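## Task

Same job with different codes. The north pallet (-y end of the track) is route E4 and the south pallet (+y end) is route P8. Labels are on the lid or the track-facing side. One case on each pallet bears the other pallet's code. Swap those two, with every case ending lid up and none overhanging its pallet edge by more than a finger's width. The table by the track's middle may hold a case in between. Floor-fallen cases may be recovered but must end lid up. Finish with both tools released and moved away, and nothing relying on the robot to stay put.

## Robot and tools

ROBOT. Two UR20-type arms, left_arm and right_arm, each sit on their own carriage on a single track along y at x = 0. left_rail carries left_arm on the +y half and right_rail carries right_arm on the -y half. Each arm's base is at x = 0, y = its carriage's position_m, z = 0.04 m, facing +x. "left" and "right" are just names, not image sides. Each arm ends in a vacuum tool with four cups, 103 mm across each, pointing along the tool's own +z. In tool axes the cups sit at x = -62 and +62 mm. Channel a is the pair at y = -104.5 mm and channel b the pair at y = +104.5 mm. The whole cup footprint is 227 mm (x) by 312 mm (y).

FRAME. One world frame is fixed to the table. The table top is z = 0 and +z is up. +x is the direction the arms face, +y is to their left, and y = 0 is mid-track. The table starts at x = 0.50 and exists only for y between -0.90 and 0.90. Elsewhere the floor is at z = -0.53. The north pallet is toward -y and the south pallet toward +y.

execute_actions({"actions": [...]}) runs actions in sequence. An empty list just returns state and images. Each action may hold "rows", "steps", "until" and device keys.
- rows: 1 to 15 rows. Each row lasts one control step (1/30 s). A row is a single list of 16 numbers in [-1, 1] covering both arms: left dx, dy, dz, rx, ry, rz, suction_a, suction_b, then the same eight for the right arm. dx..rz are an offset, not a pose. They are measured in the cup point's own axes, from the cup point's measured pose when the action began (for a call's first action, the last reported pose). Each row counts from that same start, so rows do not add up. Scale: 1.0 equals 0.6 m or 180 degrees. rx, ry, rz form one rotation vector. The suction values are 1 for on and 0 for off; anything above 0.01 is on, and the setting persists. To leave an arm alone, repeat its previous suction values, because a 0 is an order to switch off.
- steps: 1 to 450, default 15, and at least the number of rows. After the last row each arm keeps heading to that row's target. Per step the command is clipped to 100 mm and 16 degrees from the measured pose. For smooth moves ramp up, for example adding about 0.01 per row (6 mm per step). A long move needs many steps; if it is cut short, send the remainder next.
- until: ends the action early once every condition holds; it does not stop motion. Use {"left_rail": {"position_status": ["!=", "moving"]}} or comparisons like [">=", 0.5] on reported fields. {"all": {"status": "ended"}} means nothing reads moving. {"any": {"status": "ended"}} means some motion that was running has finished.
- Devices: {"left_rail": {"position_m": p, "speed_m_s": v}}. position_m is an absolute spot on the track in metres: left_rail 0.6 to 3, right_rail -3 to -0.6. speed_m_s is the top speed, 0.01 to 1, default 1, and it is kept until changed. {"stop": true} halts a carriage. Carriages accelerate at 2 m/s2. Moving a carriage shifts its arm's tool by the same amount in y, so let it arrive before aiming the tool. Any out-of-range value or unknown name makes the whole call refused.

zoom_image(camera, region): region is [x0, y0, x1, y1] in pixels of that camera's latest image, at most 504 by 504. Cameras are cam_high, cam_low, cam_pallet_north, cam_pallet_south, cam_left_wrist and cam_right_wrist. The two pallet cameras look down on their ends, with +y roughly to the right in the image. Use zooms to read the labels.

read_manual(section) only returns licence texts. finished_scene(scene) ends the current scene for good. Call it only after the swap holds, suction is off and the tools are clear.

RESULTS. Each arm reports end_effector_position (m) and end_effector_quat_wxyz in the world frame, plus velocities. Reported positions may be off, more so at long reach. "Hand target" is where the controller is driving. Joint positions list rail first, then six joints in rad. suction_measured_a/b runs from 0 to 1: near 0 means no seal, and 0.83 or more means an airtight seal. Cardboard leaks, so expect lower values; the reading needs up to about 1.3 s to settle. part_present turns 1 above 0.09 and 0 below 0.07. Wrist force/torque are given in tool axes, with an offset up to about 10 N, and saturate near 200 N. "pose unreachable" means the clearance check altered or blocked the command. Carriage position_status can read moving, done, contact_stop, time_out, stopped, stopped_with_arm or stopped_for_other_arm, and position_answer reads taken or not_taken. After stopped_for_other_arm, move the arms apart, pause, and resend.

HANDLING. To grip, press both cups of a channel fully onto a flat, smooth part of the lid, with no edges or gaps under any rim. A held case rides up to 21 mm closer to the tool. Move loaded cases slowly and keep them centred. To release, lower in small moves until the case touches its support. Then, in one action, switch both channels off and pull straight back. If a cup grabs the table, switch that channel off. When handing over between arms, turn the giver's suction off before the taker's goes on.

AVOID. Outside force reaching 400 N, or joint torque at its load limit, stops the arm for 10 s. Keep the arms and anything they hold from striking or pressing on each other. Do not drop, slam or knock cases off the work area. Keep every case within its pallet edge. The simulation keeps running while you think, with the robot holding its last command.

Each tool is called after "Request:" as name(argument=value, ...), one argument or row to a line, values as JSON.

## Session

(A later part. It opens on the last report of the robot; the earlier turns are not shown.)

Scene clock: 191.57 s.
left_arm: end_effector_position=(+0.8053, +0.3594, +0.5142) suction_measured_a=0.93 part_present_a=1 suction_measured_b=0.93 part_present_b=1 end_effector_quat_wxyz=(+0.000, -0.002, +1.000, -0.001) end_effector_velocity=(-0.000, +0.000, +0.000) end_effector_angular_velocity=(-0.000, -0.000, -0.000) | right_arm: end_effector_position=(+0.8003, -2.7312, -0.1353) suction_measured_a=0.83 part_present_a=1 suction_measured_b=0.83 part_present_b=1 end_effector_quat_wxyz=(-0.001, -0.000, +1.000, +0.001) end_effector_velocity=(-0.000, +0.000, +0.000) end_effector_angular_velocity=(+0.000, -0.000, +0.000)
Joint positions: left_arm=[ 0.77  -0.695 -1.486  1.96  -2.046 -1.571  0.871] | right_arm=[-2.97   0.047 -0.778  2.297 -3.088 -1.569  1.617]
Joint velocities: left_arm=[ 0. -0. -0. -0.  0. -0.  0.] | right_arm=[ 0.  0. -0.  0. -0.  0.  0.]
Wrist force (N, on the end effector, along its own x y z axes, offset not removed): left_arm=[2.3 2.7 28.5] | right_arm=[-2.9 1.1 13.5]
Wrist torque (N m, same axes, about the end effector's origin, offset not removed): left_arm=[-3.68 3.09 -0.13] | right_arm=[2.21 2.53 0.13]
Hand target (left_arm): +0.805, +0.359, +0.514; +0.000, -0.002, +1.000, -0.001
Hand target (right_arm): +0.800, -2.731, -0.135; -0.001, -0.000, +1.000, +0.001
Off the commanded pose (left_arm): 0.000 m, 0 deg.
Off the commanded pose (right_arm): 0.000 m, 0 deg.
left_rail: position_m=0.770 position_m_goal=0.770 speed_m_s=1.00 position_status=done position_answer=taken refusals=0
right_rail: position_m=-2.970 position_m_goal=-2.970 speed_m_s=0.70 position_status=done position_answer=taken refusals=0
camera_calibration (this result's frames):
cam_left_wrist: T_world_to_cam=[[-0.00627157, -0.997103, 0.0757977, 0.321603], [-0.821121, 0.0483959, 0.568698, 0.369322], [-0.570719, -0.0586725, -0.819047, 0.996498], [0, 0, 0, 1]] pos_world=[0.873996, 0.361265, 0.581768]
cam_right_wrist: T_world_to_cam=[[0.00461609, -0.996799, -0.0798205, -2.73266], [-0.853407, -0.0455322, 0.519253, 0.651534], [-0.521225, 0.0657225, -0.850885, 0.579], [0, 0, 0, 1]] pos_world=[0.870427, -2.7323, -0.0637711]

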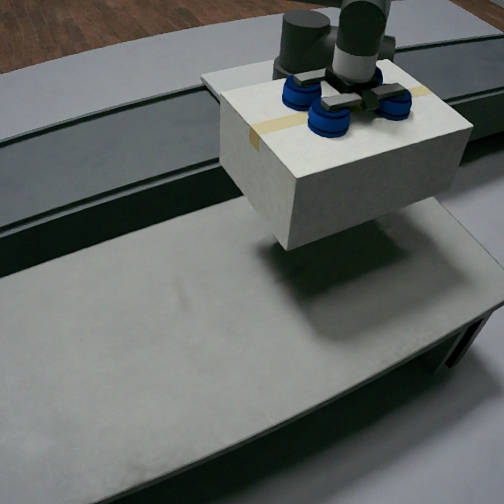

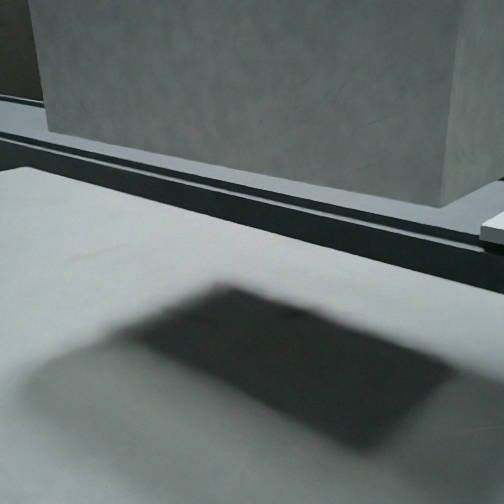

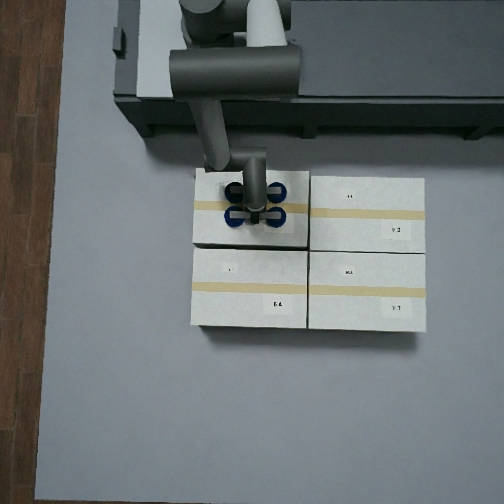

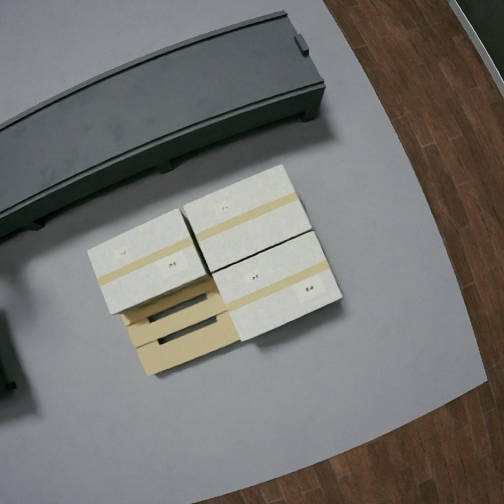

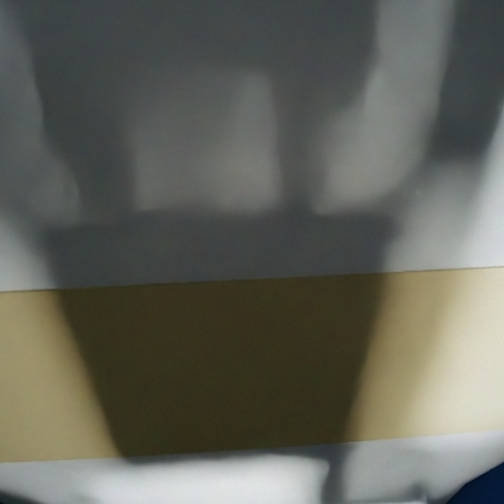

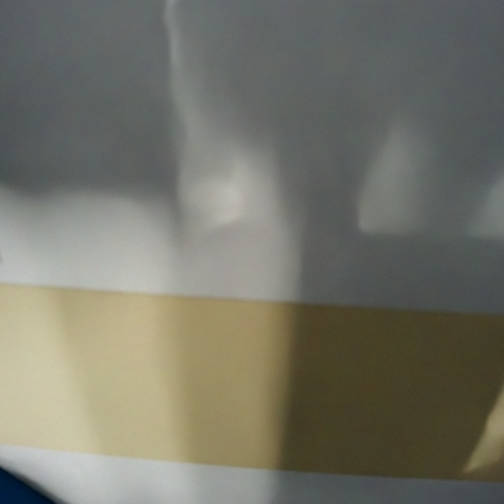

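Request:
execute_actions(
  actions=[
    {"left_rail":{"position_m":2.63,"speed_m_s":0.7},"rows":[[0,0,0,0,0,0,1,1,-0.02,0,0,0,0,0,1,1]],"steps":15},
    {"rows":[[0,0,0,0,0,0,1,1,0,0,0.047,0,0,0,1,1]],"steps":25},
    {"rows":[[0,0,0,0,0,0,1,1,0,0,-0.7,0,0,0,0,0]],"steps":70,"until":{"all":{"status":"ended"}}},
    {"rows":[[-0.7,0,0,0,0,0,1,1,0,0,-0.4,0,0,0,0,0]],"steps":90},
    {"rows":[[0,0,0.52,0,0,0,1,1,0,0,0,0,0,0,0,0]],"steps":70},
  ],
)

Request:
zoom_image(
  camera="cam_pallet_south",
  region=[50, 190, 300, 440],
)

Scene clock: 209.33 s.
left_arm: end_effector_position=(+1.2259, +2.2212, +0.2027) suction_measured_a=0.93 part_present_a=1 suction_measured_b=0.93 part_present_b=1 end_effector_quat_wxyz=(+0.000, -0.002, +1.000, -0.000) end_effector_velocity=(+0.000, +0.000, -0.000) end_effector_angular_velocity=(+0.000, +0.000, +0.000) | right_arm: end_effector_position=(+0.8128, -2.7314, +0.4963) suction_measured_a=0.00 part_present_a=0 suction_measured_b=0.00 part_present_b=0 end_effector_quat_wxyz=(-0.001, -0.000, +1.000, +0.001) end_effector_velocity=(-0.000, +0.000, +0.000) end_effector_angular_velocity=(-0.000, -0.000, -0.000)
Joint positions: left_arm=[ 2.63  -0.478 -0.885  1.555 -2.242 -1.571  1.088] | right_arm=[-2.97   0.046 -1.54   2.045 -2.074 -1.569  1.616]
Joint velocities: left_arm=[ 0.  0.  0.  0. -0. -0.  0.] | right_arm=[ 0.  0. -0.  0.  0. -0.  0.]
Wrist force (N, on the end effector, along its own x y z axes, offset not removed): left_arm=[1.4 1.1 24.6] | right_arm=[-3.5 0.1 2.7]
Wrist torque (N m, same axes, about the end effector's origin, offset not removed): left_arm=[-3.99 3.08 -0.11] | right_arm=[0.00 0.72 0.13]
Hand target (left_arm): +1.226, +2.221, +0.203; +0.000, -0.002, +1.000, -0.000
Hand target (right_arm): +0.813, -2.731, +0.496; -0.001, -0.000, +1.000, +0.001
Off the commanded pose (left_arm): 0.000 m, 0 deg.
Off the commanded pose (right_arm): 0.000 m, 0 deg.
left_rail: position_m=2.630 position_m_goal=2.630 speed_m_s=0.70 position_status=done position_answer=taken refusals=0
right_rail: position_m=-2.970 position_m_goal=-2.970 speed_m_s=0.70 position_status=done position_answer=taken refusals=0
camera_calibration (this result's frames):
cam_left_wrist: T_world_to_cam=[[-0.00618698, -0.997128, 0.0754804, 2.20421], [-0.821277, 0.0481298, 0.568496, 0.802544], [-0.570496, -0.0584731, -0.819216, 1.08985], [0, 0, 0, 1]] pos_world=[1.2945, 2.22298, 0.270206]
cam_right_wrist: T_world_to_cam=[[0.00464561, -0.99679, -0.0799267, -2.68242], [-0.853401, -0.0456134, 0.519256, 0.333968], [-0.521234, 0.0657973, -0.850873, 1.1232], [0, 0, 0, 1]] pos_world=[0.882919, -2.73248, 0.567887]

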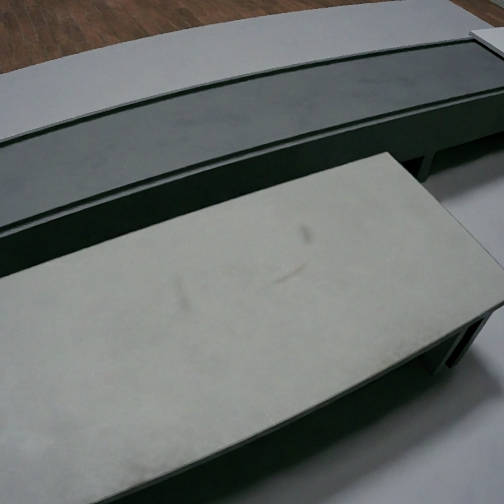

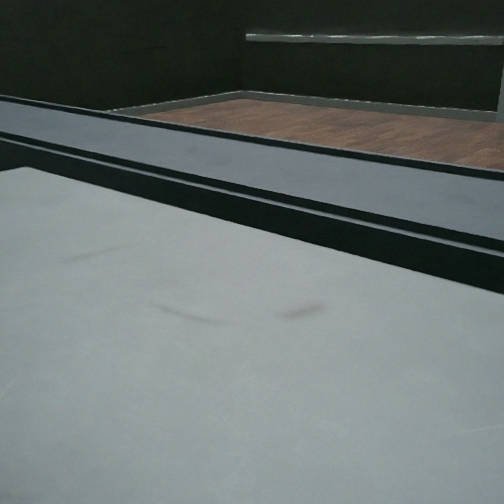

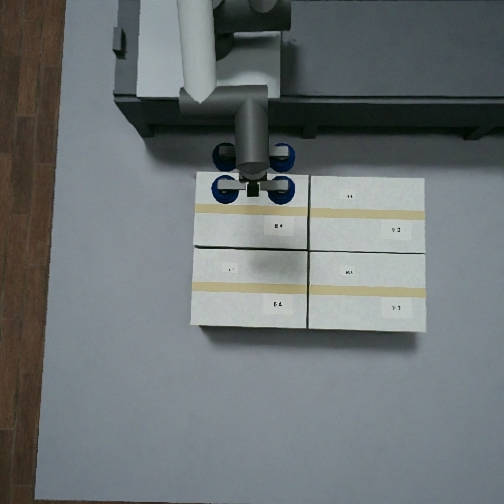

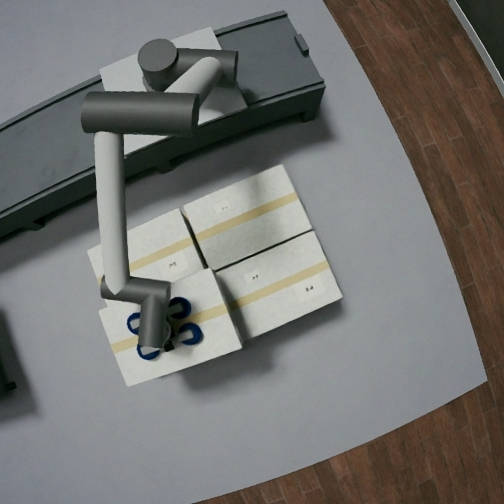

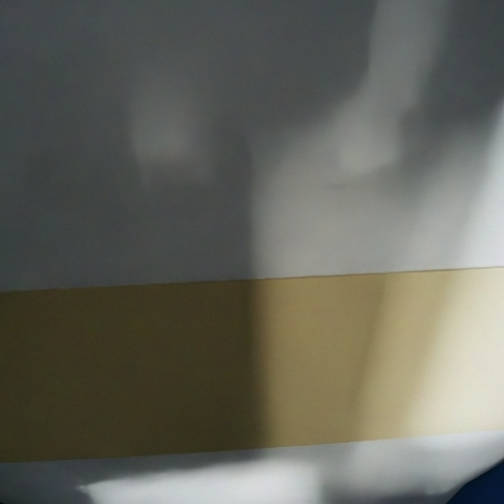

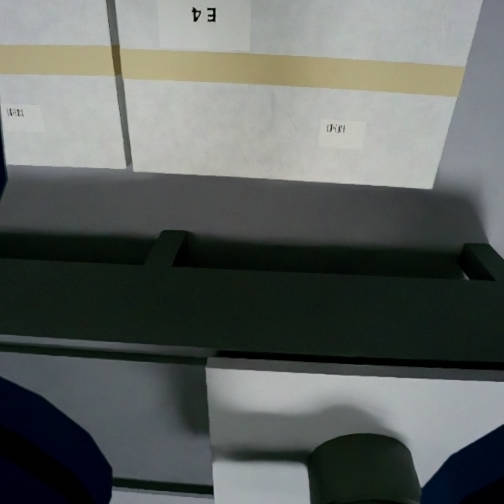

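Region (50, 190, 300, 440) of cam_pallet_south's 504x504 image, scaled by 2.016, with more detail than that image has.

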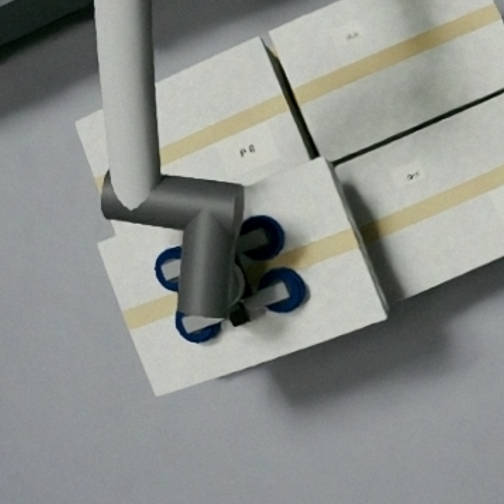

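Request:
execute_actions(
  actions=[
    {"rows":[[-0.015,-0.045,0.08,0,0,-0.009,1,1,0,0,0,0,0,0,0,0]],"steps":30},
  ],
)

Request:
zoom_image(
  camera="cam_pallet_south",
  region=[50, 190, 300, 440],
)

Scene clock: 220.47 s.
left_arm: end_effector_position=(+1.2350, +2.1941, +0.1547) suction_measured_a=0.93 part_present_a=1 suction_measured_b=0.93 part_present_b=1 end_effector_quat_wxyz=(+0.000, -0.016, +1.000, -0.000) end_effector_velocity=(+0.000, -0.000, -0.000) end_effector_angular_velocity=(+0.000, +0.000, +0.000) | right_arm: end_effector_position=(+0.8128, -2.7314, +0.4963) suction_measured_a=0.00 part_present_a=0 suction_measured_b=0.00 part_present_b=0 end_effector_quat_wxyz=(-0.001, -0.000, +1.000, +0.001) end_effector_velocity=(+0.000, -0.000, -0.000) end_effector_angular_velocity=(-0.000, +0.000, -0.000)
Joint positions: left_arm=[ 2.63  -0.493 -0.834  1.538 -2.276 -1.571  1.045] | right_arm=[-2.97   0.046 -1.54   2.045 -2.074 -1.569  1.616]
Joint velocities: left_arm=[ 0. -0.  0. -0. -0.  0. -0.] | right_arm=[ 0. -0.  0. -0.  0.  0.  0.]
Wrist force (N, on the end effector, along its own x y z axes, offset not removed): left_arm=[1.4 4.6 24.5] | right_arm=[-0.7 0.7 -3.5]
Wrist torque (N m, same axes, about the end effector's origin, offset not removed): left_arm=[-3.51 3.13 -0.25] | right_arm=[0.18 0.34 0.26]
Hand target (left_arm): +1.235, +2.194, +0.155; +0.000, -0.016, +1.000, -0.000
Hand target (right_arm): +0.813, -2.731, +0.496; -0.001, -0.000, +1.000, +0.001
Off the commanded pose (left_arm): 0.000 m, 0 deg.
Off the commanded pose (right_arm): 0.000 m, 0 deg.
left_rail: position_m=2.630 position_m_goal=2.630 speed_m_s=0.70 position_status=done position_answer=taken refusals=0
right_rail: position_m=-2.970 position_m_goal=-2.970 speed_m_s=0.70 position_status=done position_answer=taken refusals=0
camera_calibration (this result's frames):
cam_left_wrist: T_world_to_cam=[[0.0220042, -0.996902, 0.0755188, 2.14561], [-0.822298, 0.0249165, 0.568512, 0.890832], [-0.568632, -0.0746086, -0.819202, 1.08733], [0, 0, 0, 1]] pos_world=[1.30361, 2.19789, 0.222261]
cam_right_wrist: T_world_to_cam=[[0.00464552, -0.99679, -0.079927, -2.68242], [-0.853401, -0.0456134, 0.519255, 0.333968], [-0.521234, 0.0657975, -0.850873, 1.1232], [0, 0, 0, 1]] pos_world=[0.882919, -2.73248, 0.567887]

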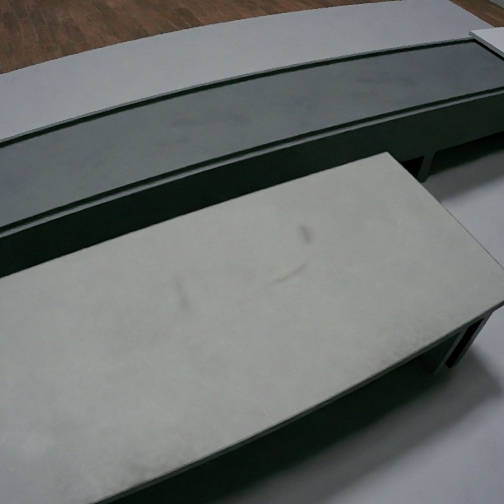

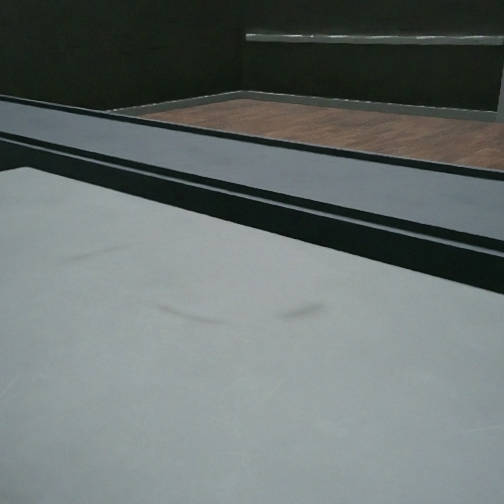

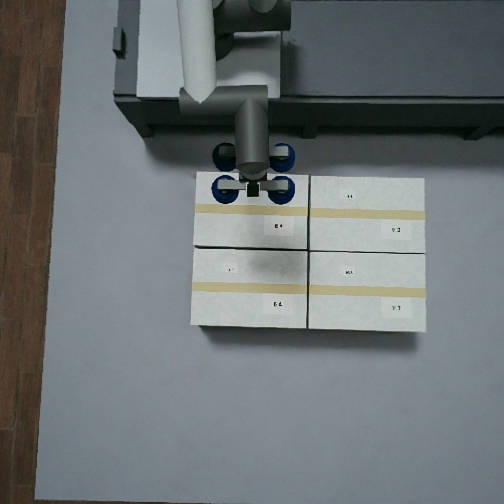

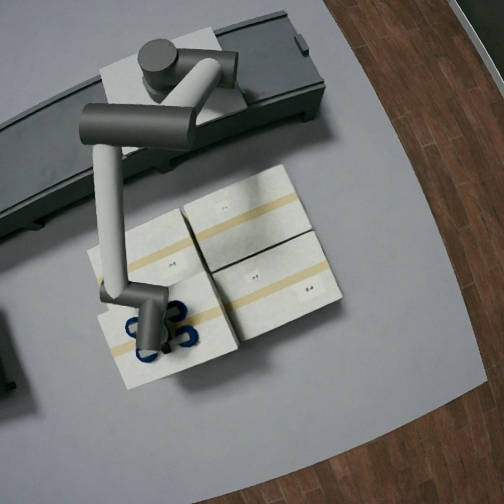

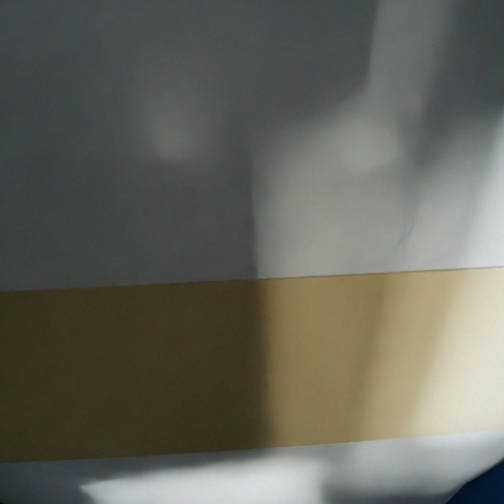

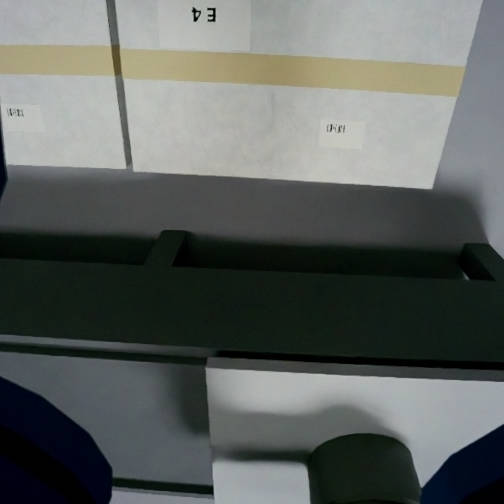

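Region (50, 190, 300, 440) of cam_pallet_south's 504x504 image, scaled by 2.016, with more detail than that image has.

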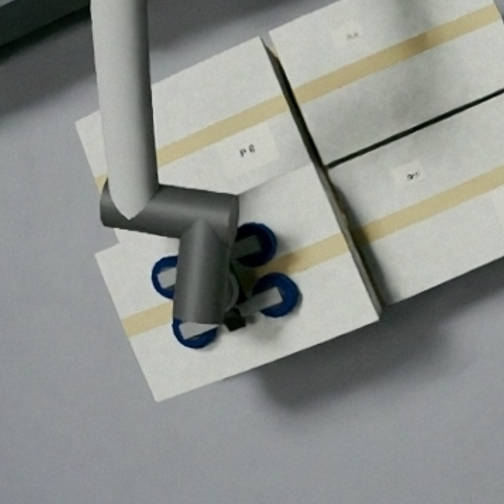

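Request:
execute_actions(
  actions=[
    {"rows":[[-0.02,0,0,0,0,0,1,1,0,0,0,0,0,0,0,0]],"steps":15},
    {"rows":[[0,0,0.46,0,0,0,1,1,0,0,0,0,0,0,0,0]],"steps":110},
  ],
)

Request:
zoom_image(
  camera="cam_pallet_south",
  region=[50, 190, 300, 440],
)

Scene clock: 229.13 s.
left_arm: end_effector_position=(+1.2472, +2.1942, -0.1214) suction_measured_a=0.93 part_present_a=1 suction_measured_b=0.93 part_present_b=1 end_effector_quat_wxyz=(+0.000, -0.016, +1.000, -0.000) end_effector_velocity=(-0.000, +0.000, -0.000) end_effector_angular_velocity=(-0.000, +0.000, +0.000) | right_arm: end_effector_position=(+0.8128, -2.7314, +0.4963) suction_measured_a=0.00 part_present_a=0 suction_measured_b=0.00 part_present_b=0 end_effector_quat_wxyz=(-0.001, -0.000, +1.000, +0.001) end_effector_velocity=(-0.000, +0.000, +0.000) end_effector_angular_velocity=(-0.000, -0.000, +0.000)
Joint positions: left_arm=[ 2.63  -0.489 -0.589  1.53  -2.512 -1.571  1.049] | right_arm=[-2.97   0.046 -1.54   2.045 -2.074 -1.569  1.616]
Joint velocities: left_arm=[ 0.  0.  0. -0.  0. -0. -0.] | right_arm=[ 0.  0. -0. -0.  0. -0.  0.]
Wrist force (N, on the end effector, along its own x y z axes, offset not removed): left_arm=[-0.1 0.7 25.7] | right_arm=[-1.0 0.5 -1.5]
Wrist torque (N m, same axes, about the end effector's origin, offset not removed): left_arm=[-4.04 3.26 -0.14] | right_arm=[0.13 0.39 0.12]
Hand target (left_arm): +1.247, +2.194, -0.121; +0.000, -0.016, +1.000, -0.000
Hand target (right_arm): +0.813, -2.731, +0.496; -0.001, -0.000, +1.000, +0.001
Off the commanded pose (left_arm): 0.000 m, 0 deg.
Off the commanded pose (right_arm): 0.000 m, 0 deg.
left_rail: position_m=2.630 position_m_goal=2.630 speed_m_s=0.70 position_status=done position_answer=taken refusals=0
right_rail: position_m=-2.970 position_m_goal=-2.970 speed_m_s=0.70 position_status=done position_answer=taken refusals=0
camera_calibration (this result's frames):
cam_left_wrist: T_world_to_cam=[[0.0219412, -0.99691, 0.0754237, 2.16633], [-0.822322, 0.0249109, 0.568477, 1.05783], [-0.5686, -0.0744956, -0.819234, 0.86771], [0, 0, 0, 1]] pos_world=[1.31573, 2.19793, -0.0538899]
cam_right_wrist: T_world_to_cam=[[0.00464556, -0.99679, -0.0799266, -2.68242], [-0.853401, -0.0456133, 0.519255, 0.333968], [-0.521234, 0.0657972, -0.850873, 1.1232], [0, 0, 0, 1]] pos_world=[0.882919, -2.73248, 0.567887]

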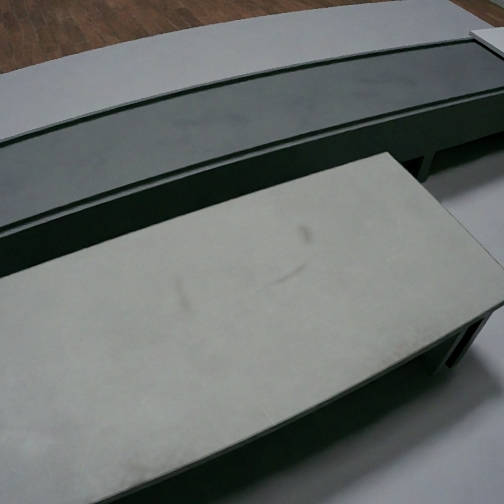

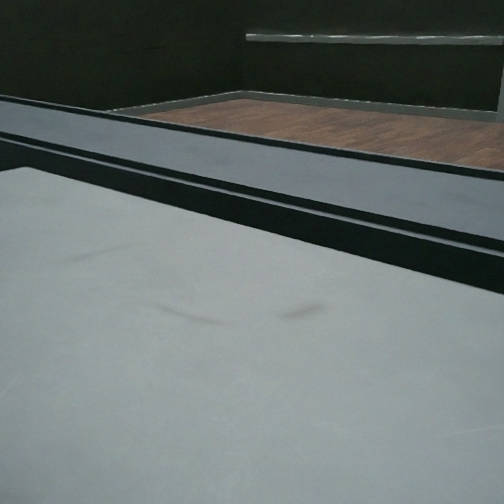

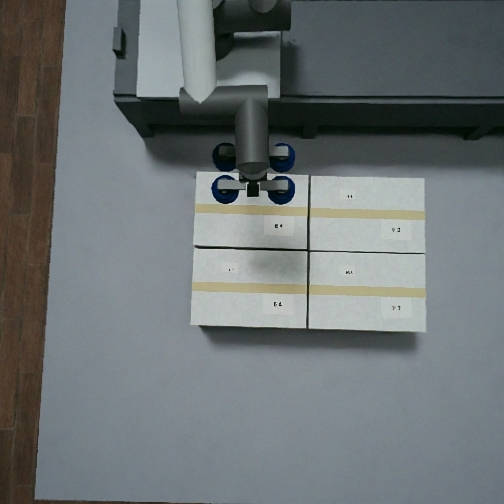

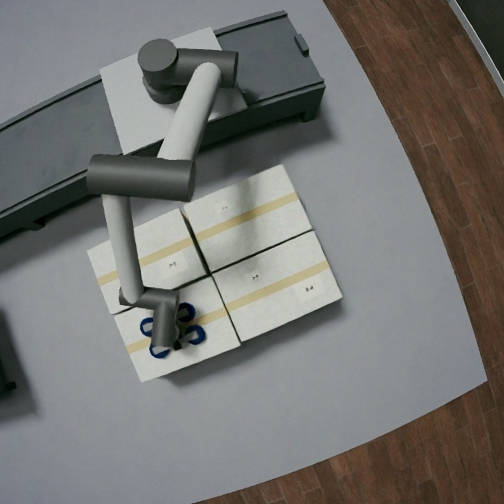

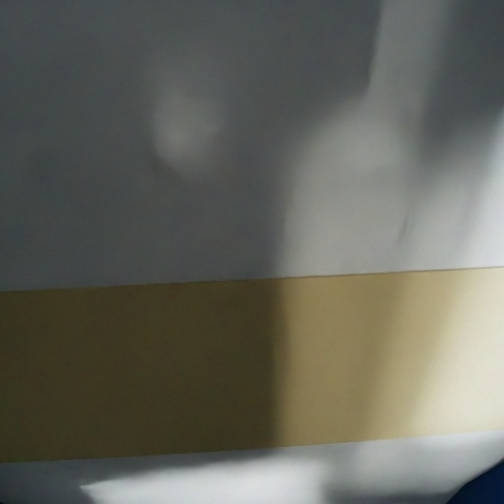

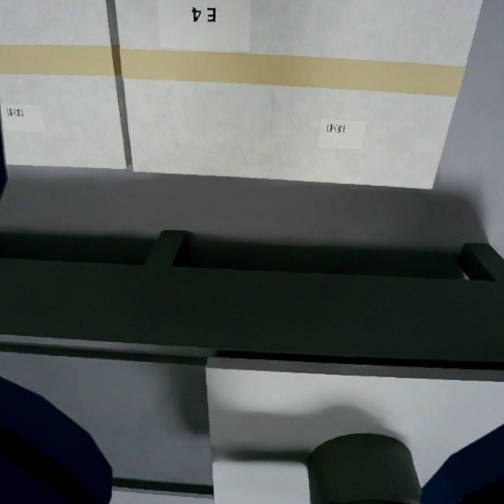

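Region (50, 190, 300, 440) of cam_pallet_south's 504x504 image, scaled by 2.016, with more detail than that image has.

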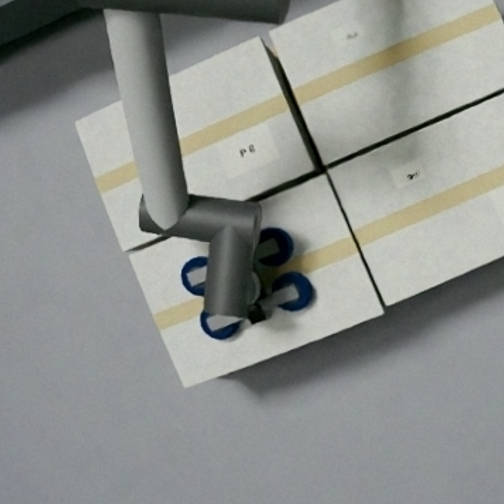

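Request:
execute_actions(
  actions=[
    {"rows":[[0.018,-0.01,0,0,0,0,1,1,0,0,0,0,0,0,0,0]],"steps":15},
    {"rows":[[0,0,0.058,0,0,0,1,1,0,0,0,0,0,0,0,0]],"steps":25},
    {"rows":[[0,0,-0.7,0,0,0,0,0,0,0,0,0,0,0,0,0]],"steps":60},
  ],
)

Request:
zoom_image(
  camera="cam_pallet_south",
  region=[50, 190, 300, 440],
)

Scene clock: 238.97 s.
left_arm: end_effector_position=(+1.2362, +2.1884, +0.2640) suction_measured_a=0.00 part_present_a=0 suction_measured_b=0.00 part_present_b=0 end_effector_quat_wxyz=(+0.000, -0.016, +1.000, -0.000) end_effector_velocity=(-0.000, -0.000, +0.000) end_effector_angular_velocity=(-0.000, -0.000, -0.000) | right_arm: end_effector_position=(+0.8128, -2.7314, +0.4963) suction_measured_a=0.00 part_present_a=0 suction_measured_b=0.00 part_present_b=0 end_effector_quat_wxyz=(-0.001, -0.000, +1.000, +0.001) end_effector_velocity=(+0.000, -0.000, -0.000) end_effector_angular_velocity=(-0.000, +0.000, -0.000)
Joint positions: left_arm=[ 2.63  -0.497 -0.907  1.494 -2.159 -1.571  1.041] | right_arm=[-2.97   0.046 -1.54   2.045 -2.074 -1.569  1.616]
Joint velocities: left_arm=[ 0. -0. -0. -0.  0. -0.  0.] | right_arm=[ 0. -0.  0.  0.  0. -0.  0.]
Wrist force (N, on the end effector, along its own x y z axes, offset not removed): left_arm=[7.9 -4.4 0.7] | right_arm=[-0.8 -0.2 -4.5]
Wrist torque (N m, same axes, about the end effector's origin, offset not removed): left_arm=[-0.93 -0.74 -0.06] | right_arm=[0.07 0.38 0.39]
Hand target (left_arm): +1.236, +2.188, +0.264; +0.000, -0.016, +1.000, -0.000
Hand target (right_arm): +0.813, -2.731, +0.496; -0.001, -0.000, +1.000, +0.001
Off the commanded pose (left_arm): 0.000 m, 0 deg.
Off the commanded pose (right_arm): 0.000 m, 0 deg.
left_rail: position_m=2.630 position_m_goal=2.630 speed_m_s=0.70 position_status=done position_answer=taken refusals=0
right_rail: position_m=-2.970 position_m_goal=-2.970 speed_m_s=0.70 position_status=done position_answer=taken refusals=0
camera_calibration (this result's frames):
cam_left_wrist: T_world_to_cam=[[0.0220022, -0.996911, 0.0753916, 2.13164], [-0.822324, 0.0248421, 0.568476, 0.82997], [-0.568593, -0.074504, -0.819238, 1.1768], [0, 0, 0, 1]] pos_world=[1.30472, 2.19211, 0.331551]
cam_right_wrist: T_world_to_cam=[[0.00464553, -0.99679, -0.0799267, -2.68242], [-0.853401, -0.0456133, 0.519256, 0.333968], [-0.521234, 0.0657973, -0.850873, 1.1232], [0, 0, 0, 1]] pos_world=[0.882919, -2.73248, 0.567887]

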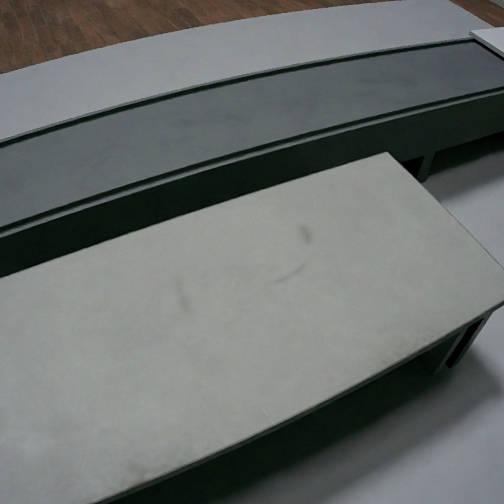

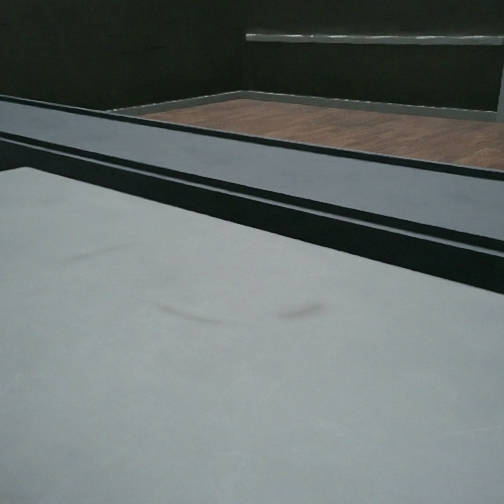

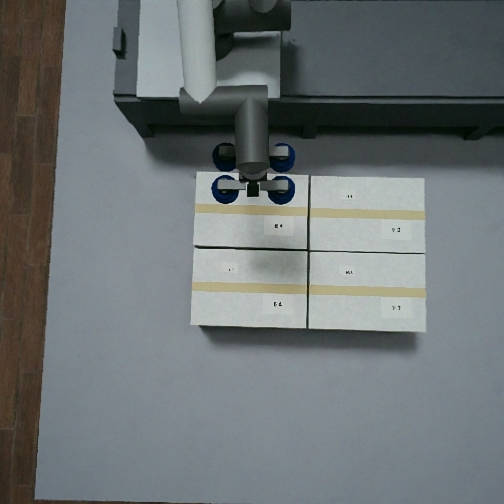

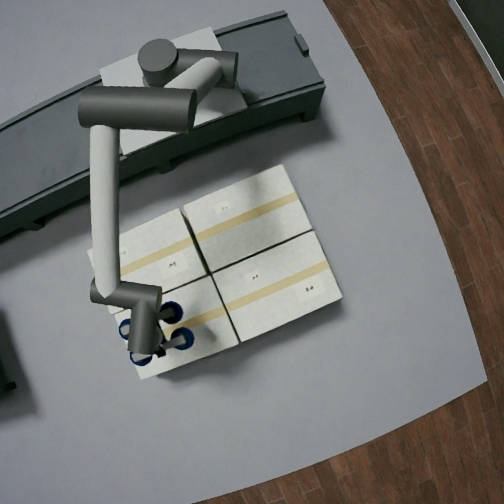

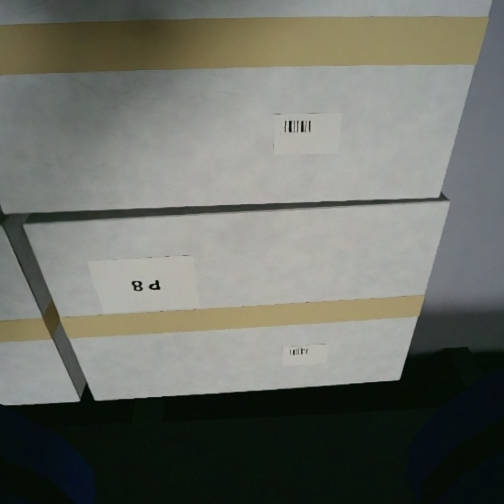

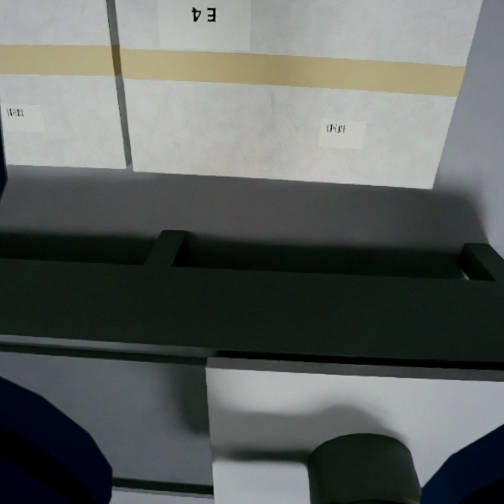

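Region (50, 190, 300, 440) of cam_pallet_south's 504x504 image, scaled by 2.016, with more detail than that image has.

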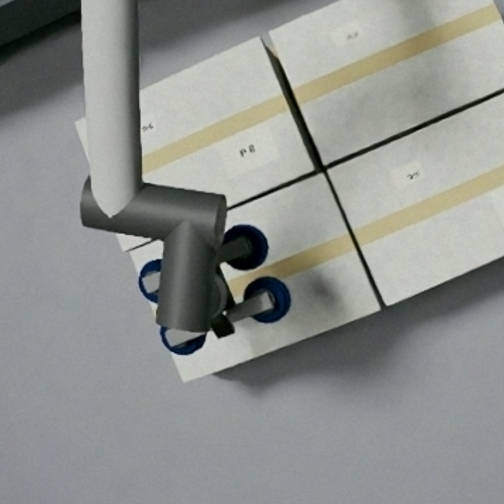

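Request:
finished_scene(
  scene=2,
)

The scene is finished: the task was done.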